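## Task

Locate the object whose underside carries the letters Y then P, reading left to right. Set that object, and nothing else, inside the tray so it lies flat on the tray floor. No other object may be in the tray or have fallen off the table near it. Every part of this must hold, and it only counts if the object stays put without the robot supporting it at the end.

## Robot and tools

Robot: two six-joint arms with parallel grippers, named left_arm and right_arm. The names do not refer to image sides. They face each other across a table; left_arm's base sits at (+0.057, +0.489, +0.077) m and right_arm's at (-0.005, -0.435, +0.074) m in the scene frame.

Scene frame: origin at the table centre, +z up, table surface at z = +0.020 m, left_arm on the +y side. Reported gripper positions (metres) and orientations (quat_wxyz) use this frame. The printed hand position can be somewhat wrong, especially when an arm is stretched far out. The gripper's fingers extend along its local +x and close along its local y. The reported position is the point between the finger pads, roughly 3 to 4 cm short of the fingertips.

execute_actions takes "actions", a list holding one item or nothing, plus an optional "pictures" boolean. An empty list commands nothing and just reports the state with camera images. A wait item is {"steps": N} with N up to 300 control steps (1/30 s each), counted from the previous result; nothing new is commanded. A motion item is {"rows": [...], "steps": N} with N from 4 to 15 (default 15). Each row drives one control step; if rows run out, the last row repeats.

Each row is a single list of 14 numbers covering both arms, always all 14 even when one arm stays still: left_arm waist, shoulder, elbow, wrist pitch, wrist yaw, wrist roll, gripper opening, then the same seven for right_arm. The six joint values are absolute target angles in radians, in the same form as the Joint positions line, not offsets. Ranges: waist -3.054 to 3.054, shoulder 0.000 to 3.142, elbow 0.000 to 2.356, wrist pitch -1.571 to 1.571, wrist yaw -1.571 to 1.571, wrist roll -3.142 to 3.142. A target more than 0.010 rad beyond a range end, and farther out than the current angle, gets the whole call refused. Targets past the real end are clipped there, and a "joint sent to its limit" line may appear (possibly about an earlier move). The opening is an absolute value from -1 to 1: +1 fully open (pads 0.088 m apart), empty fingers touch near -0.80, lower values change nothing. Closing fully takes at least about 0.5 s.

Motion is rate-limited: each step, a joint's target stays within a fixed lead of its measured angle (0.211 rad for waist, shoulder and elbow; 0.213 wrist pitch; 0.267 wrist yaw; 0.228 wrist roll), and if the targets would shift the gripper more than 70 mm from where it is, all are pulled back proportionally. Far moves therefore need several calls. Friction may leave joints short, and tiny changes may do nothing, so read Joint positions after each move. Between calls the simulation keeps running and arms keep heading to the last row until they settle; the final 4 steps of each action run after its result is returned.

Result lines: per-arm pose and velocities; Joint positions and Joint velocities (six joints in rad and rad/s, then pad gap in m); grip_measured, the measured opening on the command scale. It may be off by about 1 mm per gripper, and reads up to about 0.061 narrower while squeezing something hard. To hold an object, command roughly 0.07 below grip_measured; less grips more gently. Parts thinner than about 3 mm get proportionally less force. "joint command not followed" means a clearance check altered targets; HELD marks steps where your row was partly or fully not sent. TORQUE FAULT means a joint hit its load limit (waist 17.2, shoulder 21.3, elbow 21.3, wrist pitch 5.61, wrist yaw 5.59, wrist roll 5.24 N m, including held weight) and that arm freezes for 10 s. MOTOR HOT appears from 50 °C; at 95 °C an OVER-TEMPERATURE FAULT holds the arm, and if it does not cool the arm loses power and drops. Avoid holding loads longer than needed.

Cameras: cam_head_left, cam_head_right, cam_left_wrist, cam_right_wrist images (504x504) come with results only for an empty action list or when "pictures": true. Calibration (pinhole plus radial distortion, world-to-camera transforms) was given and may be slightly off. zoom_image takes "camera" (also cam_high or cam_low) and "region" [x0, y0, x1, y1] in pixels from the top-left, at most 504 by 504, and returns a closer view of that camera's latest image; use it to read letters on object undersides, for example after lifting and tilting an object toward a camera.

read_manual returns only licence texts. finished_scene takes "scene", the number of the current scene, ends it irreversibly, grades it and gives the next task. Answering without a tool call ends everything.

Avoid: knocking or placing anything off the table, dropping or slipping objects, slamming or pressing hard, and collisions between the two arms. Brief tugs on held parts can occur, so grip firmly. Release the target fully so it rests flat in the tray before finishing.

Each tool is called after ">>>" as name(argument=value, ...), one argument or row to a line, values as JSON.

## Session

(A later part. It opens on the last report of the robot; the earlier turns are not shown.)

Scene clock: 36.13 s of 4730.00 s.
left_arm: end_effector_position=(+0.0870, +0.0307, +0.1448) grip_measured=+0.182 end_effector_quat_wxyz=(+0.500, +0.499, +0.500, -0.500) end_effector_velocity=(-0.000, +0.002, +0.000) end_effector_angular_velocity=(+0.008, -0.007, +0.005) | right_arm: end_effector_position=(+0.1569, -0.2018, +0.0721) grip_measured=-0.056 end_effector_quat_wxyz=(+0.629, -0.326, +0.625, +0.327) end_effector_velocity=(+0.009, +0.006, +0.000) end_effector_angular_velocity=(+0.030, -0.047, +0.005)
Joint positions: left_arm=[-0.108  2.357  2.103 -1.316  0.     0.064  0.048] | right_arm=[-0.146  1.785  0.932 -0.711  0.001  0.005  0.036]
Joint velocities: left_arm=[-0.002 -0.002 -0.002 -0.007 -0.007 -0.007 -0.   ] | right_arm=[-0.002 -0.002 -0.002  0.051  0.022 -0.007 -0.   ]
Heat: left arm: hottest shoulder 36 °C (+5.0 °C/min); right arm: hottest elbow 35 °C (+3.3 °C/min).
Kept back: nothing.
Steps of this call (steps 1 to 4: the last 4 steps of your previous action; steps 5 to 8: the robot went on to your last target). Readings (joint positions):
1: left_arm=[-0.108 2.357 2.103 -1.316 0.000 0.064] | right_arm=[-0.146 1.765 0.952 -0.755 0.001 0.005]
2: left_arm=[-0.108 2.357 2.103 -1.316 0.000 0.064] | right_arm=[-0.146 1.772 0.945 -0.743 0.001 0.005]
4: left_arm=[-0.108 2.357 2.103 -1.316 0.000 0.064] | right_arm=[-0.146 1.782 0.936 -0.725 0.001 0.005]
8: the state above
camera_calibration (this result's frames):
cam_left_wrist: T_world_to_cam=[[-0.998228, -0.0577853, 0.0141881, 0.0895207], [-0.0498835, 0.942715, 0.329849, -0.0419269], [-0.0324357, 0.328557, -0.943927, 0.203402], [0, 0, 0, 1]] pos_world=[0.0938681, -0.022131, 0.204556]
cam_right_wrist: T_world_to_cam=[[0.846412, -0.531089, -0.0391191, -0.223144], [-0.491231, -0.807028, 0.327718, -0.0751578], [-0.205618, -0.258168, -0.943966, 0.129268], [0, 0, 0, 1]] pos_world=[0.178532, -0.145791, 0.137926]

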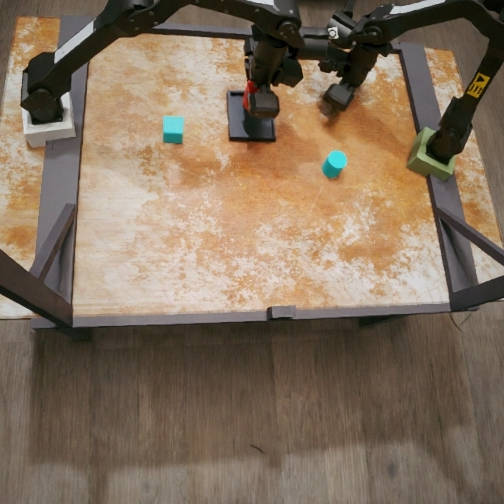

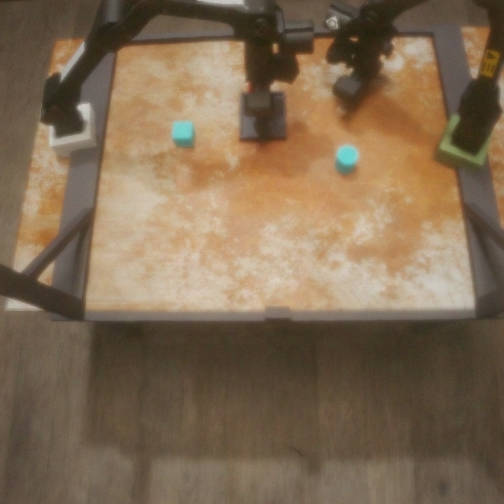

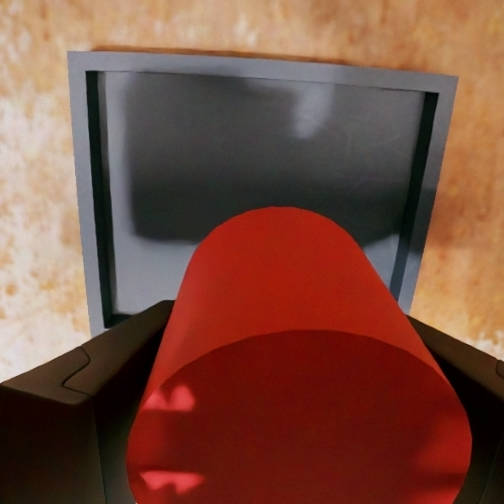

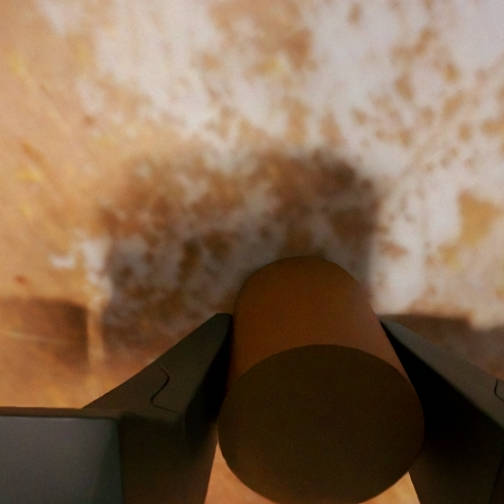

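>>> execute_actions(
  actions=[
    {"rows":[[-0.107,2.373,2.109,-1.315,0,0.07,0.08,-0.15,1.803,0.92,-0.704,0,0,-0.16],[-0.107,2.376,2.103,-1.307,0,0.07,0.08,-0.15,1.806,0.918,-0.702,0,0,-0.16],[-0.107,2.381,2.093,-1.293,0,0.07,0.08,-0.15,1.809,0.916,-0.701,0,0,-0.16],[-0.107,2.387,2.08,-1.275,0,0.07,0.08,-0.15,1.811,0.915,-0.7,0,0,-0.16],[-0.107,2.394,2.066,-1.256,0,0.07,0.08,-0.15,1.811,0.915,-0.7,0,0,-0.16],[-0.107,2.401,2.052,-1.236,0,0.07,0.08,-0.15,1.811,0.915,-0.7,0,0,-0.16],[-0.107,2.407,2.038,-1.217,0,0.07,0.08,-0.15,1.811,0.915,-0.7,0,0,-0.16],[-0.107,2.413,2.025,-1.199,0,0.07,0.08,-0.15,1.811,0.915,-0.7,0,0,-0.16],[-0.107,2.419,2.013,-1.182,0,0.07,0.08,-0.15,1.811,0.915,-0.7,0,0,-0.16],[-0.107,2.424,2.003,-1.168,0,0.07,0.08,-0.15,1.811,0.915,-0.7,0,0,-0.16],[-0.107,2.427,1.995,-1.158,0,0.07,0.08,-0.15,1.811,0.915,-0.7,0,0,-0.16],[-0.107,2.43,1.99,-1.15,0,0.07,0.08,-0.15,1.811,0.915,-0.7,0,0,-0.16],[-0.107,2.431,1.987,-1.146,0,0.07,0.08,-0.15,1.811,0.915,-0.7,0,0,-0.16],[-0.107,2.432,1.985,-1.144,0,0.07,0.08,-0.15,1.811,0.915,-0.7,0,0,-0.16],[-0.107,2.432,1.985,-1.144,0,0.07,0.08,-0.15,1.811,0.915,-0.7,0,0,-0.16]],"steps":15},
  ],
)

>>> execute_actions(
  actions=[
    {"steps":8},
  ],
)

Scene clock: 37.97 s of 4730.00 s.
left_arm: end_effector_position=(+0.0875, +0.0230, +0.1089) grip_measured=+0.182 end_effector_quat_wxyz=(+0.503, +0.497, +0.497, -0.502) end_effector_velocity=(-0.002, +0.023, -0.197) end_effector_angular_velocity=(+0.212, +0.007, +0.005) | right_arm: end_effector_position=(+0.1562, -0.2028, +0.0682) grip_measured=-0.056 end_effector_quat_wxyz=(+0.627, -0.327, +0.627, +0.326) end_effector_velocity=(+0.002, -0.003, +0.001) end_effector_angular_velocity=(-0.006, -0.005, +0.000)
Joint positions: left_arm=[-0.108  2.398  2.031 -1.193  0.     0.064  0.048] | right_arm=[-0.146  1.795  0.926 -0.702  0.001  0.005  0.036]
Joint velocities: left_arm=[-0.002  0.237 -0.364  0.388 -0.007 -0.007  0.   ] | right_arm=[-0.007 -0.007 -0.002 -0.007  0.007 -0.007 -0.   ]
Heat: left arm: hottest shoulder 37 °C (+6.3 °C/min); right arm: hottest elbow 35 °C (+3.2 °C/min).
Steps of this call (steps 1 to 30: the robot went on to your last target; steps 31 to 44: nothing new was sent; steps 45 to 55: the first 11 steps of this action). Readings (joint positions):
45: left_arm=[-0.108 2.357 2.103 -1.316 0.000 0.064] | right_arm=[-0.146 1.785 0.931 -0.707 0.001 0.005]
46: left_arm=[-0.108 2.357 2.103 -1.316 0.000 0.064] | right_arm=[-0.146 1.787 0.931 -0.706 0.001 0.005]
48: left_arm=[-0.108 2.361 2.101 -1.303 0.000 0.064] | right_arm=[-0.146 1.790 0.929 -0.704 0.001 0.005]
52: left_arm=[-0.108 2.375 2.068 -1.240 0.000 0.064] | right_arm=[-0.146 1.795 0.926 -0.702 0.001 0.005]
55: the state above

Scene clock: 38.23 s of 4730.00 s.
left_arm: end_effector_position=(+0.0873, +0.0251, +0.0884) grip_measured=+0.182 end_effector_quat_wxyz=(+0.498, +0.501, +0.502, -0.498) end_effector_velocity=(+0.005, -0.009, -0.001) end_effector_angular_velocity=(-0.045, -0.025, +0.024) | right_arm: end_effector_position=(+0.1562, -0.2028, +0.0682) grip_measured=-0.056 end_effector_quat_wxyz=(+0.627, -0.327, +0.627, +0.326) end_effector_velocity=(-0.003, -0.004, +0.001) end_effector_angular_velocity=(-0.010, +0.016, +0.005)
Joint positions: left_arm=[-0.108  2.423  1.994 -1.149  0.     0.064  0.048] | right_arm=[-0.146  1.795  0.926 -0.702  0.001  0.005  0.036]
Joint velocities: left_arm=[ 0.002 -0.002 -0.007  0.051 -0.022 -0.022 -0.   ] | right_arm=[-0.002 -0.007 -0.002 -0.022 -0.007 -0.007 -0.   ]
Heat: left arm: hottest shoulder 37 °C (+6.3 °C/min); right arm: hottest elbow 35 °C (+3.1 °C/min).
Kept back: nothing.
Steps of this call (steps 1 to 4: the last 4 steps of your previous action; steps 5 to 8: the robot went on to your last target). Readings (joint positions):
1: left_arm=[-0.108 2.405 2.021 -1.182 0.000 0.064] | right_arm=[-0.146 1.795 0.926 -0.702 0.001 0.005]
2: left_arm=[-0.108 2.412 2.011 -1.172 0.000 0.064] | right_arm=[-0.146 1.795 0.926 -0.702 0.001 0.005]
4: left_arm=[-0.108 2.420 1.999 -1.160 0.000 0.064] | right_arm=[-0.146 1.795 0.926 -0.702 0.001 0.005]
8: the state above

>>> execute_actions(
  actions=[
    {"rows":[[-0.107,2.433,1.983,-1.141,0,0.07,0.08,-0.15,1.811,0.915,-0.7,0,0,-0.05],[-0.107,2.434,1.981,-1.138,0,0.07,0.08,-0.15,1.811,0.915,-0.7,0,0,0.05],[-0.107,2.435,1.979,-1.135,0,0.07,0.08,-0.15,1.811,0.915,-0.7,0,0,0.2],[-0.107,2.436,1.977,-1.132,0,0.07,0.08,-0.15,1.811,0.915,-0.7,0,0,0.4],[-0.107,2.437,1.975,-1.129,0,0.07,0.08,-0.15,1.811,0.915,-0.7,0,0,0.6],[-0.107,2.438,1.973,-1.126,0,0.07,0.08,-0.15,1.811,0.915,-0.7,0,0,0.6],[-0.107,2.439,1.971,-1.123,0,0.07,0.08,-0.15,1.811,0.915,-0.7,0,0,0.6],[-0.107,2.44,1.969,-1.12,0,0.07,0.08,-0.15,1.811,0.915,-0.7,0,0,0.6],[-0.107,2.441,1.967,-1.118,0,0.07,0.08,-0.15,1.811,0.915,-0.7,0,0,0.6]],"steps":15},
  ],
)

>>> execute_actions(
  actions=[
    {"steps":5},
  ],
)

Scene clock: 38.90 s of 4730.00 s.
left_arm: end_effector_position=(+0.0874, +0.0235, +0.0841) grip_measured=+0.182 end_effector_quat_wxyz=(+0.501, +0.499, +0.500, -0.500) end_effector_velocity=(-0.002, +0.002, -0.015) end_effector_angular_velocity=(+0.013, -0.007, +0.000) | right_arm: end_effector_position=(+0.1560, -0.2031, +0.0678) grip_measured=+0.558 end_effector_quat_wxyz=(+0.627, -0.327, +0.628, +0.326) end_effector_velocity=(-0.001, -0.004, -0.001) end_effector_angular_velocity=(-0.006, +0.013, -0.000)
Joint positions: left_arm=[-0.108  2.424  1.979 -1.124  0.     0.064  0.048] | right_arm=[-0.146  1.796  0.925 -0.702  0.001  0.005  0.066]
Joint velocities: left_arm=[-0.007  0.017 -0.032  0.037 -0.007 -0.007 -0.   ] | right_arm=[-0.007 -0.002 -0.007 -0.007 -0.007 -0.007  0.023]
Heat: left arm: hottest shoulder 38 °C (+7.7 °C/min); right arm: hottest elbow 35 °C (+3.1 °C/min).
Steps of this call (steps 1 to 9: the robot went on to your last target; steps 10 to 20: the first 11 steps of this action). Readings (joint positions):
10: left_arm=[-0.108 2.423 1.993 -1.146 0.000 0.064] | right_arm=[-0.146 1.795 0.926 -0.702 0.001 0.005]
11: left_arm=[-0.108 2.423 1.993 -1.145 0.000 0.064] | right_arm=[-0.146 1.795 0.926 -0.702 0.001 0.005]
13: left_arm=[-0.108 2.423 1.990 -1.140 0.000 0.064] | right_arm=[-0.146 1.795 0.926 -0.702 0.001 0.005]
17: left_arm=[-0.108 2.423 1.984 -1.129 0.000 0.064] | right_arm=[-0.146 1.796 0.925 -0.702 0.001 0.005]
20: the state above

Scene clock: 39.07 s of 4730.00 s.
left_arm: end_effector_position=(+0.0874, +0.0235, +0.0831) grip_measured=+0.182 end_effector_quat_wxyz=(+0.501, +0.499, +0.500, -0.500) end_effector_velocity=(+0.000, -0.004, +0.000) end_effector_angular_velocity=(-0.021, -0.009, -0.010) | right_arm: end_effector_position=(+0.1560, -0.2031, +0.0678) grip_measured=+0.591 end_effector_quat_wxyz=(+0.627, -0.327, +0.628, +0.326) end_effector_velocity=(-0.002, -0.002, +0.000) end_effector_angular_velocity=(-0.002, +0.010, +0.005)
Joint positions: left_arm=[-0.108  2.425  1.977 -1.121  0.     0.064  0.048] | right_arm=[-0.146  1.796  0.925 -0.702  0.001  0.005  0.068]
Joint velocities: left_arm=[-0.002 -0.002 -0.002  0.022 -0.007  0.007 -0.   ] | right_arm=[-0.002 -0.002 -0.002 -0.007 -0.007 -0.007  0.003]
Heat: left arm: hottest shoulder 38 °C (+7.7 °C/min); right arm: hottest elbow 35 °C (+3.1 °C/min).
Kept back: nothing.
Steps of this call (steps 1 to 4: the last 4 steps of your previous action; step 5: the robot went on to your last target). Readings (joint positions):
1: left_arm=[-0.108 2.425 1.979 -1.123 0.000 0.064] | right_arm=[-0.146 1.796 0.925 -0.702 0.001 0.005]
2: left_arm=[-0.108 2.425 1.978 -1.123 0.000 0.064] | right_arm=[-0.146 1.796 0.925 -0.702 0.001 0.005]
4: left_arm=[-0.108 2.425 1.977 -1.121 0.000 0.064] | right_arm=[-0.146 1.796 0.925 -0.702 0.001 0.005]
5: the state above

>>> execute_actions(
  actions=[
    {"rows":[[-0.107,2.442,1.965,-1.116,0,0.07,0.08,-0.15,1.79,0.93,-0.704,0,0,0.6],[-0.107,2.443,1.963,-1.114,0,0.07,0.08,-0.15,1.782,0.936,-0.714,0,0,0.6],[-0.107,2.444,1.961,-1.112,0,0.07,0.08,-0.15,1.773,0.945,-0.73,0,0,0.6],[-0.107,2.445,1.96,-1.11,0,0.07,0.08,-0.15,1.763,0.955,-0.75,0,0,0.6],[-0.107,2.446,1.959,-1.108,0,0.07,0.08,-0.15,1.752,0.966,-0.772,0,0,0.6],[-0.107,2.447,1.958,-1.106,0,0.07,0.08,-0.15,1.741,0.977,-0.794,0,0,0.6],[-0.107,2.448,1.957,-1.104,0,0.07,0.08,-0.15,1.73,0.988,-0.816,0,0,0.6],[-0.107,2.449,1.956,-1.103,0,0.07,0.08,-0.15,1.719,0.999,-0.838,0,0,0.6],[-0.107,2.45,1.955,-1.102,0,0.07,0.08,-0.15,1.708,1.01,-0.86,0,0,0.6],[-0.107,2.45,1.954,-1.101,0,0.07,0.08,-0.15,1.698,1.019,-0.88,0,0,0.6],[-0.107,2.45,1.953,-1.1,0,0.07,0.08,-0.15,1.69,1.026,-0.896,0,0,0.6],[-0.107,2.45,1.953,-1.1,0,0.07,0.08,-0.15,1.684,1.031,-0.907,0,0,0.6],[-0.107,2.45,1.953,-1.1,0,0.07,0.08,-0.15,1.68,1.034,-0.913,0,0,0.6],[-0.107,2.45,1.953,-1.1,0,0.07,0.08,-0.15,1.678,1.035,-0.916,0,0,0.6]],"steps":15},
  ],
)

>>> execute_actions(
  actions=[
    {"steps":5},
  ],
  pictures=true,
)

Scene clock: 39.87 s of 4730.00 s.
left_arm: end_effector_position=(+0.0875, +0.0234, +0.0810) grip_measured=+0.182 end_effector_quat_wxyz=(+0.501, +0.499, +0.499, -0.501) end_effector_velocity=(-0.000, +0.004, -0.004) end_effector_angular_velocity=(+0.013, -0.006, +0.005) | right_arm: end_effector_position=(+0.1568, -0.2019, +0.1036) grip_measured=+0.597 end_effector_quat_wxyz=(+0.628, -0.326, +0.626, +0.327) end_effector_velocity=(+0.005, +0.010, +0.160) end_effector_angular_velocity=(+0.111, -0.050, +0.000)
Joint positions: left_arm=[-0.108  2.425  1.969 -1.11   0.     0.064  0.048] | right_arm=[-0.146  1.721  1.    -0.847  0.001  0.005  0.068]
Joint velocities: left_arm=[-0.002 -0.002 -0.022  0.007 -0.007 -0.007 -0.   ] | right_arm=[-0.007 -0.349  0.305 -0.535 -0.022 -0.007 -0.   ]
Heat: left arm: hottest shoulder 38 °C (+7.5 °C/min); right arm: hottest elbow 35 °C (+3.0 °C/min).
Steps of this call (steps 1 to 13: the robot went on to your last target; steps 14 to 24: the first 11 steps of this action). Readings (joint positions):
14: left_arm=[-0.108 2.425 1.977 -1.120 0.000 0.064] | right_arm=[-0.146 1.796 0.925 -0.702 0.001 0.005]
15: left_arm=[-0.108 2.425 1.976 -1.119 0.000 0.064] | right_arm=[-0.146 1.796 0.925 -0.702 0.001 0.005]
17: left_arm=[-0.108 2.425 1.974 -1.118 0.000 0.064] | right_arm=[-0.146 1.792 0.932 -0.720 0.001 0.005]
21: left_arm=[-0.108 2.425 1.971 -1.113 0.000 0.064] | right_arm=[-0.146 1.756 0.966 -0.789 0.001 0.005]
24: the state above

Scene clock: 40.03 s of 4730.00 s.
left_arm: end_effector_position=(+0.0874, +0.0235, +0.0808) grip_measured=+0.182 end_effector_quat_wxyz=(+0.501, +0.499, +0.499, -0.501) end_effector_velocity=(+0.002, +0.003, -0.001) end_effector_angular_velocity=(+0.014, -0.021, +0.005) | right_arm: end_effector_position=(+0.1568, -0.2020, +0.1192) grip_measured=+0.597 end_effector_quat_wxyz=(+0.631, -0.325, +0.623, +0.328) end_effector_velocity=(-0.006, -0.006, +0.033) end_effector_angular_velocity=(-0.002, +0.010, +0.010)
Joint positions: left_arm=[-0.108  2.425  1.968 -1.109  0.     0.064  0.048] | right_arm=[-0.146  1.686  1.028 -0.9    0.001  0.005  0.068]
Joint velocities: left_arm=[-0.002 -0.002 -0.007 -0.007 -0.022 -0.007 -0.   ] | right_arm=[ 0.002 -0.076  0.056 -0.139 -0.007 -0.007 -0.   ]
Heat: left arm: hottest shoulder 38 °C (+7.5 °C/min); right arm: hottest elbow 35 °C (+3.0 °C/min).
Kept back: nothing.
Steps of this call (steps 1 to 4: the last 4 steps of your previous action; step 5: the robot went on to your last target). Readings (joint positions):
1: left_arm=[-0.108 2.425 1.969 -1.110 0.000 0.064] | right_arm=[-0.146 1.710 1.009 -0.864 0.001 0.005]
2: left_arm=[-0.108 2.425 1.968 -1.109 0.000 0.064] | right_arm=[-0.146 1.700 1.016 -0.877 0.001 0.005]
4: left_arm=[-0.108 2.425 1.968 -1.109 0.000 0.064] | right_arm=[-0.146 1.688 1.026 -0.895 0.001 0.005]
5: the state above
camera_calibration (this result's frames):
cam_left_wrist: T_world_to_cam=[[-0.998232, -0.0577313, 0.0141608, 0.0904819], [-0.0499647, 0.943964, 0.326245, -0.0137239], [-0.0322019, 0.324961, -0.945179, 0.145501], [0, 0, 0, 1]] pos_world=[0.0943216, -0.0291036, 0.14072]
cam_right_wrist: T_world_to_cam=[[0.846556, -0.530882, -0.0388203, -0.221305], [-0.492431, -0.808758, 0.321595, -0.0902893], [-0.202125, -0.253132, -0.946081, 0.174381], [0, 0, 0, 1]] pos_world=[0.178132, -0.146367, 0.185424]

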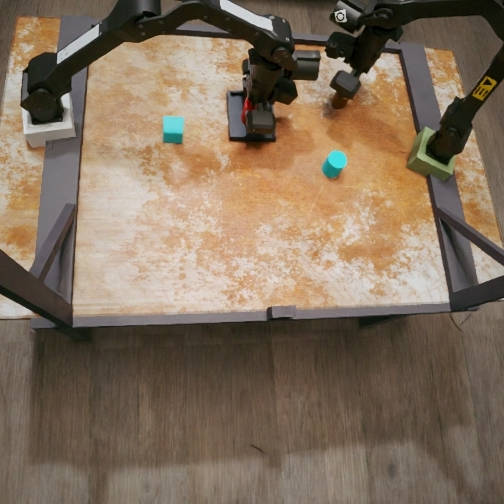

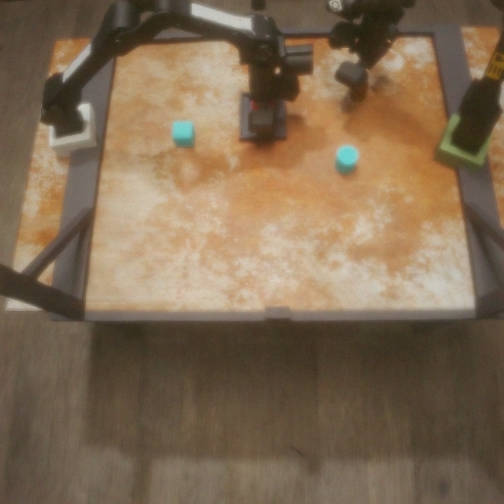

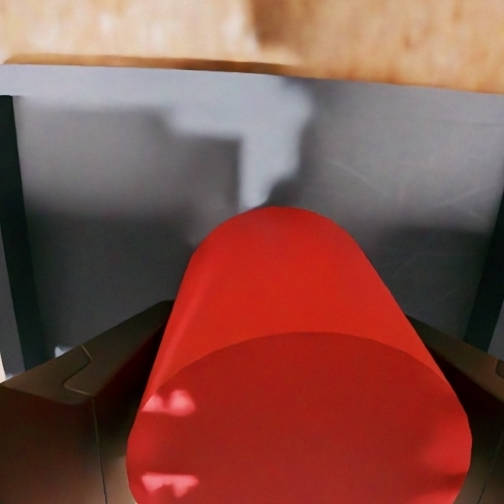

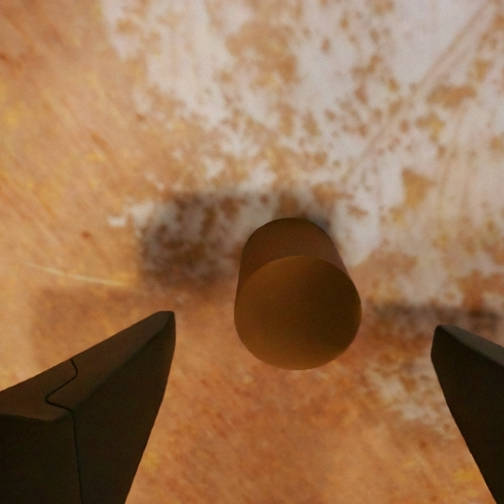

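>>> execute_actions(
  actions=[
    {"rows":[[-0.107,2.453,1.953,-1.1,0,0.07,0.08,-0.15,1.67,1.035,-0.91,0,0,0.6],[-0.107,2.456,1.953,-1.1,0,0.07,0.08,-0.15,1.655,1.035,-0.89,0,0,0.6],[-0.107,2.459,1.952,-1.099,0,0.07,0.08,-0.15,1.63,1.03,-0.86,0,0,0.6],[-0.107,2.461,1.951,-1.098,0,0.07,0.08,-0.15,1.6,1.02,-0.82,0,0,0.6],[-0.107,2.463,1.95,-1.097,0,0.07,0.08,-0.15,1.565,1.01,-0.78,0,0,0.6],[-0.107,2.463,1.95,-1.097,0,0.07,0.08,-0.15,1.53,1.0,-0.74,0,0,0.6],[-0.107,2.463,1.95,-1.097,0,0.07,0.08,-0.15,1.495,0.985,-0.7,0,0,0.6],[-0.107,2.463,1.95,-1.097,0,0.07,0.08,-0.15,1.46,0.97,-0.66,0,0,0.6],[-0.107,2.463,1.95,-1.097,0,0.07,0.08,-0.15,1.425,0.955,-0.62,0,0,0.6],[-0.107,2.463,1.95,-1.097,0,0.07,0.08,-0.15,1.39,0.94,-0.58,0,0,0.6],[-0.107,2.463,1.95,-1.097,0,0.07,0.08,-0.15,1.36,0.925,-0.545,0,0,0.6],[-0.107,2.463,1.95,-1.097,0,0.07,0.08,-0.15,1.335,0.915,-0.52,0,0,0.6],[-0.107,2.463,1.95,-1.097,0,0.07,0.08,-0.15,1.315,0.905,-0.5,0,0,0.6],[-0.107,2.463,1.95,-1.097,0,0.07,0.08,-0.15,1.305,0.9,-0.49,0,0,0.6],[-0.107,2.463,1.95,-1.097,0,0.07,0.08,-0.15,1.3,0.9,-0.485,0,0,0.6]],"steps":15},
  ],
)

>>> execute_actions(
  actions=[
    {"steps":6},
  ],
)

Scene clock: 40.87 s of 4730.00 s.
left_arm: end_effector_position=(+0.0874, +0.0238, +0.0797) grip_measured=+0.182 end_effector_quat_wxyz=(+0.501, +0.499, +0.500, -0.500) end_effector_velocity=(-0.000, +0.002, +0.000) end_effector_angular_velocity=(+0.008, -0.007, +0.005) | right_arm: end_effector_position=(+0.1833, -0.1637, +0.1870) grip_measured=+0.597 end_effector_quat_wxyz=(+0.755, -0.241, +0.465, +0.394) end_effector_velocity=(+0.054, +0.082, +0.291) end_effector_angular_velocity=(+1.412, -0.959, +0.014)
Joint positions: left_arm=[-0.108  2.427  1.967 -1.108  0.     0.064  0.048] | right_arm=[-0.146  1.443  0.973 -0.633  0.001  0.005  0.068]
Joint velocities: left_arm=[-0.002 -0.002 -0.002 -0.007 -0.007 -0.007 -0.   ] | right_arm=[-0.002 -1.038 -0.393  1.062 -0.022 -0.007 -0.   ]
Heat: left arm: hottest shoulder 38 °C (+7.3 °C/min); right arm: hottest elbow 35 °C (+2.9 °C/min).
Steps of this call (steps 1 to 14: the robot went on to your last target; steps 15 to 25: the first 11 steps of this action). Readings (joint positions):
15: left_arm=[-0.108 2.425 1.968 -1.109 0.000 0.064] | right_arm=[-0.146 1.683 1.030 -0.913 0.001 0.005]
16: left_arm=[-0.108 2.425 1.968 -1.109 0.000 0.064] | right_arm=[-0.146 1.680 1.030 -0.911 0.001 0.005]
18: left_arm=[-0.108 2.427 1.968 -1.109 0.000 0.064] | right_arm=[-0.146 1.660 1.028 -0.878 0.001 0.005]
22: left_arm=[-0.108 2.427 1.967 -1.109 0.000 0.064] | right_arm=[-0.146 1.549 1.007 -0.746 0.001 0.005]
25: the state above

Scene clock: 41.07 s of 4730.00 s.
left_arm: end_effector_position=(+0.0874, +0.0238, +0.0797) grip_measured=+0.182 end_effector_quat_wxyz=(+0.501, +0.499, +0.500, -0.500) end_effector_velocity=(-0.000, +0.005, +0.000) end_effector_angular_velocity=(+0.022, -0.006, +0.005) | right_arm: end_effector_position=(+0.1884, -0.1564, +0.2254) grip_measured=+0.597 end_effector_quat_wxyz=(+0.800, -0.199, +0.384, +0.417) end_effector_velocity=(+0.005, +0.012, +0.068) end_effector_angular_velocity=(+0.310, -0.200, +0.017)
Joint positions: left_arm=[-0.108  2.427  1.967 -1.108  0.     0.064  0.048] | right_arm=[-0.146  1.314  0.926 -0.505  0.001  0.005  0.068]
Joint velocities: left_arm=[-0.002 -0.002 -0.002 -0.022 -0.007 -0.007 -0.   ] | right_arm=[-0.002 -0.212 -0.085  0.242 -0.022 -0.007 -0.   ]
Heat: left arm: hottest shoulder 38 °C (+7.3 °C/min); right arm: hottest elbow 35 °C (+2.9 °C/min).
Kept back: nothing.
Steps of this call (steps 1 to 4: the last 4 steps of your previous action; steps 5 to 6: the robot went on to your last target). Readings (joint positions):
1: left_arm=[-0.108 2.427 1.967 -1.108 0.000 0.064] | right_arm=[-0.146 1.410 0.961 -0.600 0.001 0.005]
2: left_arm=[-0.108 2.427 1.967 -1.108 0.000 0.064] | right_arm=[-0.146 1.380 0.949 -0.570 0.001 0.005]
4: left_arm=[-0.108 2.427 1.967 -1.108 0.000 0.064] | right_arm=[-0.146 1.336 0.933 -0.528 0.001 0.005]
6: the state above

>>> execute_actions(
  actions=[
    {"rows":[[-0.107,2.456,1.952,-1.099,0,0.07,0.08,-0.15,1.3,0.9,-0.485,0,0,0.6],[-0.107,2.449,1.954,-1.101,0,0.07,0.08,-0.15,1.3,0.9,-0.485,0,0,0.6],[-0.107,2.443,1.956,-1.103,0,0.07,0.08,-0.15,1.3,0.9,-0.485,0,0,0.6],[-0.107,2.439,1.958,-1.105,0,0.07,0.1,-0.15,1.3,0.9,-0.485,0,0,0.6],[-0.107,2.439,1.958,-1.105,0,0.07,0.13,-0.15,1.3,0.9,-0.485,0,0,0.6],[-0.107,2.439,1.958,-1.105,0,0.07,0.16,-0.15,1.3,0.9,-0.485,0,0,0.6],[-0.107,2.439,1.958,-1.105,0,0.07,0.19,-0.15,1.3,0.9,-0.485,0,0,0.6],[-0.107,2.439,1.958,-1.105,0,0.07,0.23,-0.15,1.3,0.9,-0.485,0,0,0.6],[-0.107,2.439,1.958,-1.105,0,0.07,0.28,-0.15,1.3,0.9,-0.485,0,0,0.6],[-0.107,2.439,1.958,-1.105,0,0.07,0.34,-0.15,1.3,0.9,-0.485,0,0,0.6],[-0.107,2.439,1.958,-1.105,0,0.07,0.4,-0.15,1.3,0.9,-0.485,0,0,0.6],[-0.107,2.439,1.958,-1.105,0,0.07,0.45,-0.15,1.3,0.9,-0.485,0,0,0.6],[-0.107,2.439,1.958,-1.105,0,0.07,0.5,-0.15,1.3,0.9,-0.485,0,0,0.6]],"steps":15},
  ],
)

>>> execute_actions(
  actions=[
    {"steps":6},
  ],
  pictures=true,
)

Scene clock: 42.27 s of 4730.00 s.
left_arm: end_effector_position=(+0.0875, +0.0232, +0.0797) grip_measured=+0.287 end_effector_quat_wxyz=(+0.502, +0.499, +0.499, -0.501) end_effector_velocity=(+0.001, -0.009, -0.001) end_effector_angular_velocity=(-0.046, -0.010, -0.010) | right_arm: end_effector_position=(+0.1886, -0.1561, +0.2256) grip_measured=+0.597 end_effector_quat_wxyz=(+0.802, -0.196, +0.378, +0.418) end_effector_velocity=(+0.002, -0.001, +0.001) end_effector_angular_velocity=(+0.000, -0.013, -0.001)
Joint positions: left_arm=[-0.108  2.427  1.967 -1.106  0.     0.064  0.053] | right_arm=[-0.146  1.307  0.913 -0.487  0.001  0.005  0.068]
Joint velocities: left_arm=[-0.002 -0.002 -0.007  0.051 -0.007  0.007  0.063] | right_arm=[-0.002 -0.002 -0.002  0.007  0.007 -0.007 -0.   ]
Heat: left arm: hottest shoulder 39 °C (+8.5 °C/min); right arm: hottest elbow 36 °C (+4.3 °C/min).
Steps of this call (steps 1 to 25: the robot went on to your last target; steps 26 to 36: the first 11 steps of this action). Readings (joint positions):
26: left_arm=[-0.108 2.427 1.967 -1.108 0.000 0.064] | right_arm=[-0.146 1.307 0.913 -0.487 0.001 0.005]
27: left_arm=[-0.108 2.427 1.967 -1.108 0.000 0.064] | right_arm=[-0.146 1.307 0.913 -0.487 0.001 0.005]
29: left_arm=[-0.108 2.427 1.967 -1.108 0.000 0.064] | right_arm=[-0.146 1.307 0.913 -0.487 0.001 0.005]
33: left_arm=[-0.108 2.427 1.967 -1.109 0.000 0.064] | right_arm=[-0.146 1.307 0.913 -0.487 0.001 0.005]
36: the state above

Scene clock: 42.47 s of 4730.00 s.
left_arm: end_effector_position=(+0.0874, +0.0240, +0.0781) grip_measured=+0.469 end_effector_quat_wxyz=(+0.500, +0.499, +0.500, -0.500) end_effector_velocity=(+0.002, +0.004, -0.003) end_effector_angular_velocity=(+0.018, -0.006, +0.010) | right_arm: end_effector_position=(+0.1886, -0.1561, +0.2256) grip_measured=+0.597 end_effector_quat_wxyz=(+0.802, -0.196, +0.378, +0.418) end_effector_velocity=(-0.003, -0.000, -0.001) end_effector_angular_velocity=(+0.001, +0.014, +0.017)
Joint positions: left_arm=[-0.108  2.43   1.965 -1.105  0.     0.064  0.062] | right_arm=[-0.146  1.307  0.913 -0.487  0.001  0.005  0.068]
Joint velocities: left_arm=[ 0.002  0.002 -0.007 -0.007 -0.007 -0.007  0.016] | right_arm=[-0.002 -0.002 -0.002 -0.007 -0.022 -0.007 -0.   ]
Heat: left arm: hottest shoulder 39 °C (+8.5 °C/min); right arm: hottest elbow 36 °C (+4.2 °C/min).
Kept back: nothing.
Steps of this call (steps 1 to 4: the last 4 steps of your previous action; steps 5 to 6: the robot went on to your last target). Readings (joint positions):
1: left_arm=[-0.108 2.428 1.967 -1.105 0.000 0.064] | right_arm=[-0.146 1.307 0.913 -0.487 0.001 0.005]
2: left_arm=[-0.108 2.429 1.966 -1.105 0.000 0.064] | right_arm=[-0.146 1.307 0.913 -0.487 0.001 0.005]
4: left_arm=[-0.108 2.430 1.965 -1.105 0.000 0.064] | right_arm=[-0.146 1.307 0.913 -0.487 0.001 0.005]
6: the state above
camera_calibration (this result's frames):
cam_left_wrist: T_world_to_cam=[[-0.998228, -0.0577853, 0.0141881, 0.0905143], [-0.0498835, 0.942715, 0.329849, -0.0136064], [-0.0324357, 0.328557, -0.943927, 0.142692], [0, 0, 0, 1]] pos_world=[0.0943035, -0.0288251, 0.137895]
cam_right_wrist: T_world_to_cam=[[0.85461, -0.519269, -0.0012667, -0.22793], [-0.488273, -0.802762, -0.34229, 0.0781619], [0.176723, 0.293143, -0.939594, 0.30546], [0, 0, 0, 1]] pos_world=[0.178973, -0.145155, 0.313474]

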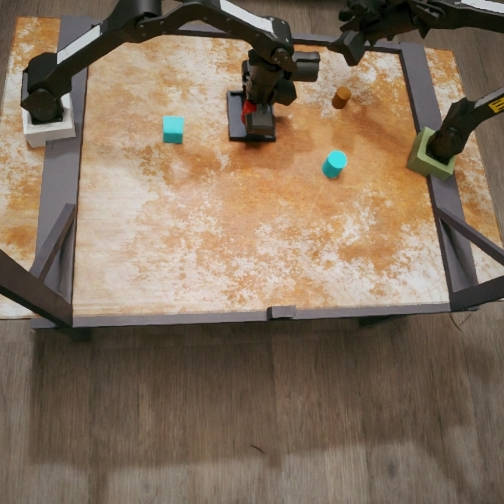

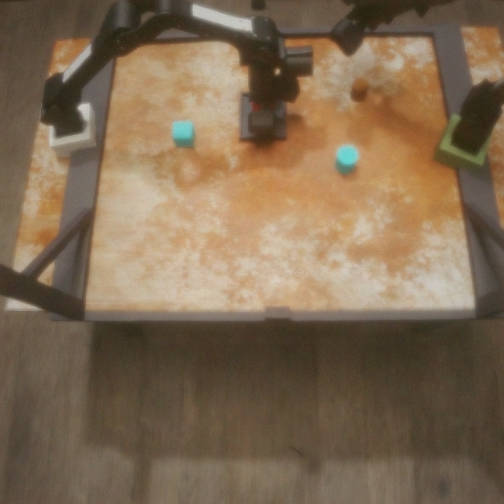

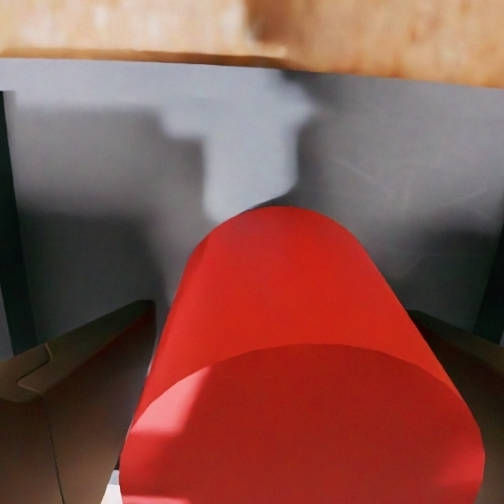

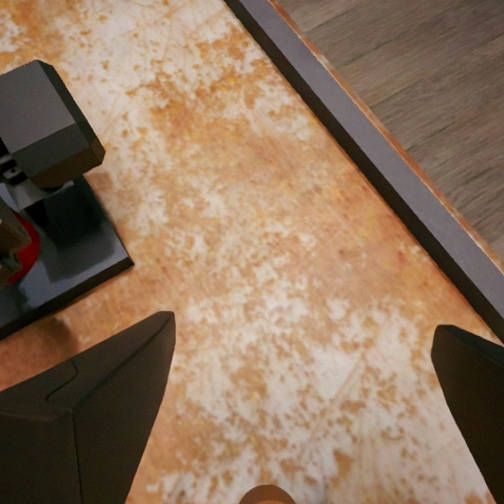

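>>> execute_actions(
  actions=[
    {"rows":[[-0.107,2.43,1.965,-1.106,0,0.07,0.55,-0.15,1.3,0.9,-0.485,0,0,0.6],[-0.107,2.424,1.974,-1.112,0,0.07,0.55,-0.15,1.3,0.9,-0.485,0,0,0.6],[-0.107,2.419,1.985,-1.124,0,0.07,0.55,-0.15,1.3,0.9,-0.485,0,0,0.6],[-0.107,2.414,2.0,-1.142,0,0.07,0.55,-0.15,1.3,0.9,-0.485,0,0,0.6],[-0.107,2.408,2.018,-1.165,0,0.07,0.55,-0.15,1.3,0.9,-0.485,0,0,0.6],[-0.107,2.401,2.038,-1.192,0,0.07,0.55,-0.15,1.3,0.9,-0.485,0,0,0.6],[-0.107,2.394,2.06,-1.22,0,0.07,0.55,-0.15,1.3,0.9,-0.485,0,0,0.6],[-0.107,2.387,2.082,-1.249,0,0.07,0.55,-0.15,1.3,0.9,-0.485,0,0,0.6],[-0.107,2.38,2.104,-1.278,0,0.07,0.55,-0.15,1.3,0.9,-0.485,0,0,0.6],[-0.107,2.373,2.125,-1.306,0,0.07,0.55,-0.15,1.3,0.9,-0.485,0,0,0.6],[-0.107,2.367,2.144,-1.331,0,0.07,0.55,-0.15,1.3,0.9,-0.485,0,0,0.6],[-0.107,2.362,2.159,-1.352,0,0.07,0.55,-0.15,1.3,0.9,-0.485,0,0,0.6],[-0.107,2.358,2.17,-1.367,0,0.07,0.55,-0.15,1.3,0.9,-0.485,0,0,0.6],[-0.107,2.356,2.177,-1.376,0,0.07,0.55,-0.15,1.3,0.9,-0.485,0,0,0.6],[-0.107,2.355,2.18,-1.38,0,0.07,0.55,-0.15,1.3,0.9,-0.485,0,0,0.6]],"steps":15},
  ],
)

>>> execute_actions(
  actions=[
    {"steps":8},
  ],
  pictures=true,
)

Scene clock: 43.47 s of 4730.00 s.
left_arm: end_effector_position=(+0.0872, +0.0273, +0.1177) grip_measured=+0.545 end_effector_quat_wxyz=(+0.495, +0.505, +0.506, -0.495) end_effector_velocity=(+0.000, -0.006, +0.274) end_effector_angular_velocity=(-0.158, -0.018, +0.019) | right_arm: end_effector_position=(+0.1886, -0.1561, +0.2256) grip_measured=+0.597 end_effector_quat_wxyz=(+0.802, -0.196, +0.378, +0.418) end_effector_velocity=(-0.001, -0.001, -0.001) end_effector_angular_velocity=(-0.011, -0.003, +0.019)
Joint positions: left_arm=[-0.108  2.407  2.082 -1.267  0.     0.064  0.066] | right_arm=[-0.146  1.307  0.913 -0.487  0.001  0.005  0.068]
Joint velocities: left_arm=[-0.002 -0.266  0.618 -0.725 -0.007 -0.022  0.   ] | right_arm=[-0.002 -0.002 -0.002 -0.007 -0.007 -0.022 -0.   ]
Heat: left arm: hottest shoulder 40 °C (+9.7 °C/min); right arm: hottest elbow 36 °C (+4.1 °C/min).
Steps of this call (steps 1 to 15: the robot went on to your last target; steps 16 to 19: nothing new was sent; steps 20 to 30: the first 11 steps of this action). Readings (joint positions):
20: left_arm=[-0.108 2.430 1.965 -1.105 0.000 0.064] | right_arm=[-0.146 1.307 0.913 -0.487 0.001 0.005]
21: left_arm=[-0.108 2.430 1.965 -1.105 0.000 0.064] | right_arm=[-0.146 1.307 0.913 -0.487 0.001 0.005]
23: left_arm=[-0.108 2.430 1.972 -1.118 0.000 0.064] | right_arm=[-0.146 1.307 0.913 -0.487 0.001 0.005]
27: left_arm=[-0.108 2.425 2.022 -1.191 0.000 0.064] | right_arm=[-0.146 1.307 0.913 -0.487 0.001 0.005]
30: the state above

Scene clock: 43.73 s of 4730.00 s.
left_arm: end_effector_position=(+0.0872, +0.0271, +0.1639) grip_measured=+0.546 end_effector_quat_wxyz=(+0.506, +0.495, +0.495, -0.505) end_effector_velocity=(-0.001, +0.012, +0.009) end_effector_angular_velocity=(+0.057, -0.004, +0.005) | right_arm: end_effector_position=(+0.1886, -0.1561, +0.2256) grip_measured=+0.597 end_effector_quat_wxyz=(+0.802, -0.196, +0.378, +0.418) end_effector_velocity=(-0.003, -0.003, -0.003) end_effector_angular_velocity=(-0.023, +0.006, +0.019)
Joint positions: left_arm=[-0.108  2.354  2.174 -1.369  0.     0.064  0.066] | right_arm=[-0.146  1.307  0.913 -0.487  0.001  0.005  0.068]
Joint velocities: left_arm=[-0.002  0.002  0.042 -0.095 -0.007 -0.007 -0.   ] | right_arm=[-0.002 -0.002 -0.002 -0.022 -0.007 -0.022 -0.   ]
Heat: left arm: hottest shoulder 40 °C (+9.6 °C/min); right arm: hottest elbow 36 °C (+4.1 °C/min).
Kept back: nothing.
Steps of this call (steps 1 to 4: the last 4 steps of your previous action; steps 5 to 8: the robot went on to your last target). Readings (joint positions):
1: left_arm=[-0.108 2.398 2.103 -1.292 0.000 0.064] | right_arm=[-0.146 1.307 0.913 -0.487 0.001 0.005]
2: left_arm=[-0.108 2.388 2.122 -1.313 0.000 0.064] | right_arm=[-0.146 1.307 0.913 -0.487 0.001 0.005]
4: left_arm=[-0.108 2.370 2.151 -1.345 0.000 0.064] | right_arm=[-0.146 1.307 0.913 -0.487 0.001 0.005]
8: the state above
camera_calibration (this result's frames):
cam_left_wrist: T_world_to_cam=[[-0.998247, -0.0574952, 0.0140384, 0.0892933], [-0.0503115, 0.949295, 0.310335, -0.0418015], [-0.0311693, 0.309084, -0.950524, 0.224118], [0, 0, 0, 1]] pos_world=[0.0940193, -0.0244554, 0.224748]
cam_right_wrist: T_world_to_cam=[[0.85461, -0.519269, -0.0012667, -0.22793], [-0.488273, -0.802762, -0.34229, 0.0781619], [0.176723, 0.293143, -0.939594, 0.30546], [0, 0, 0, 1]] pos_world=[0.178973, -0.145155, 0.313474]

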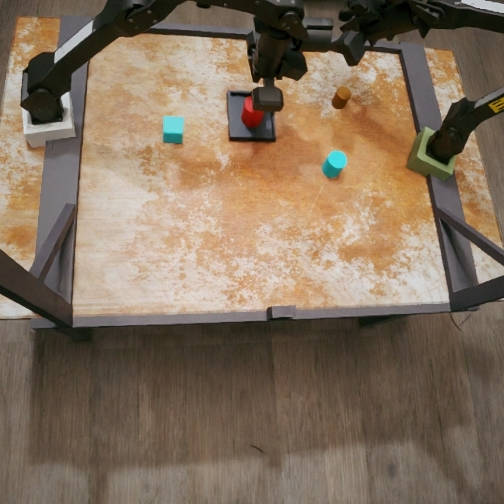

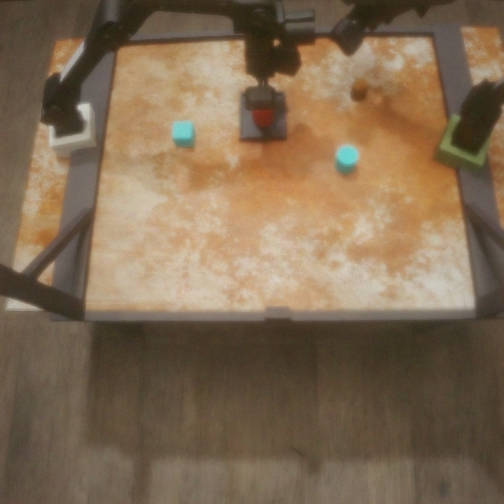

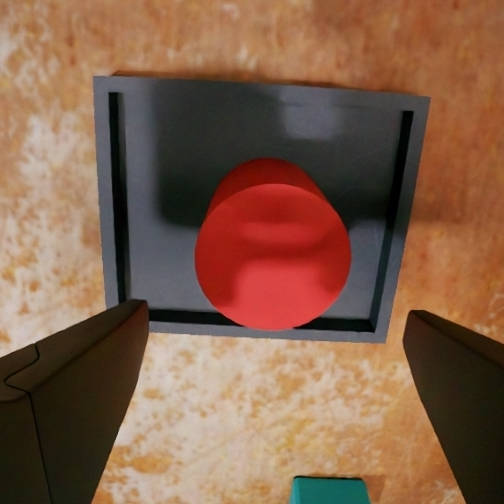

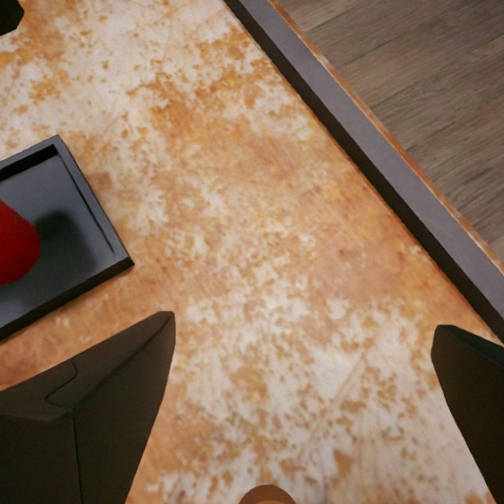

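>>> finished_scene(
  scene=2,
)

The scene is finished: the task was done.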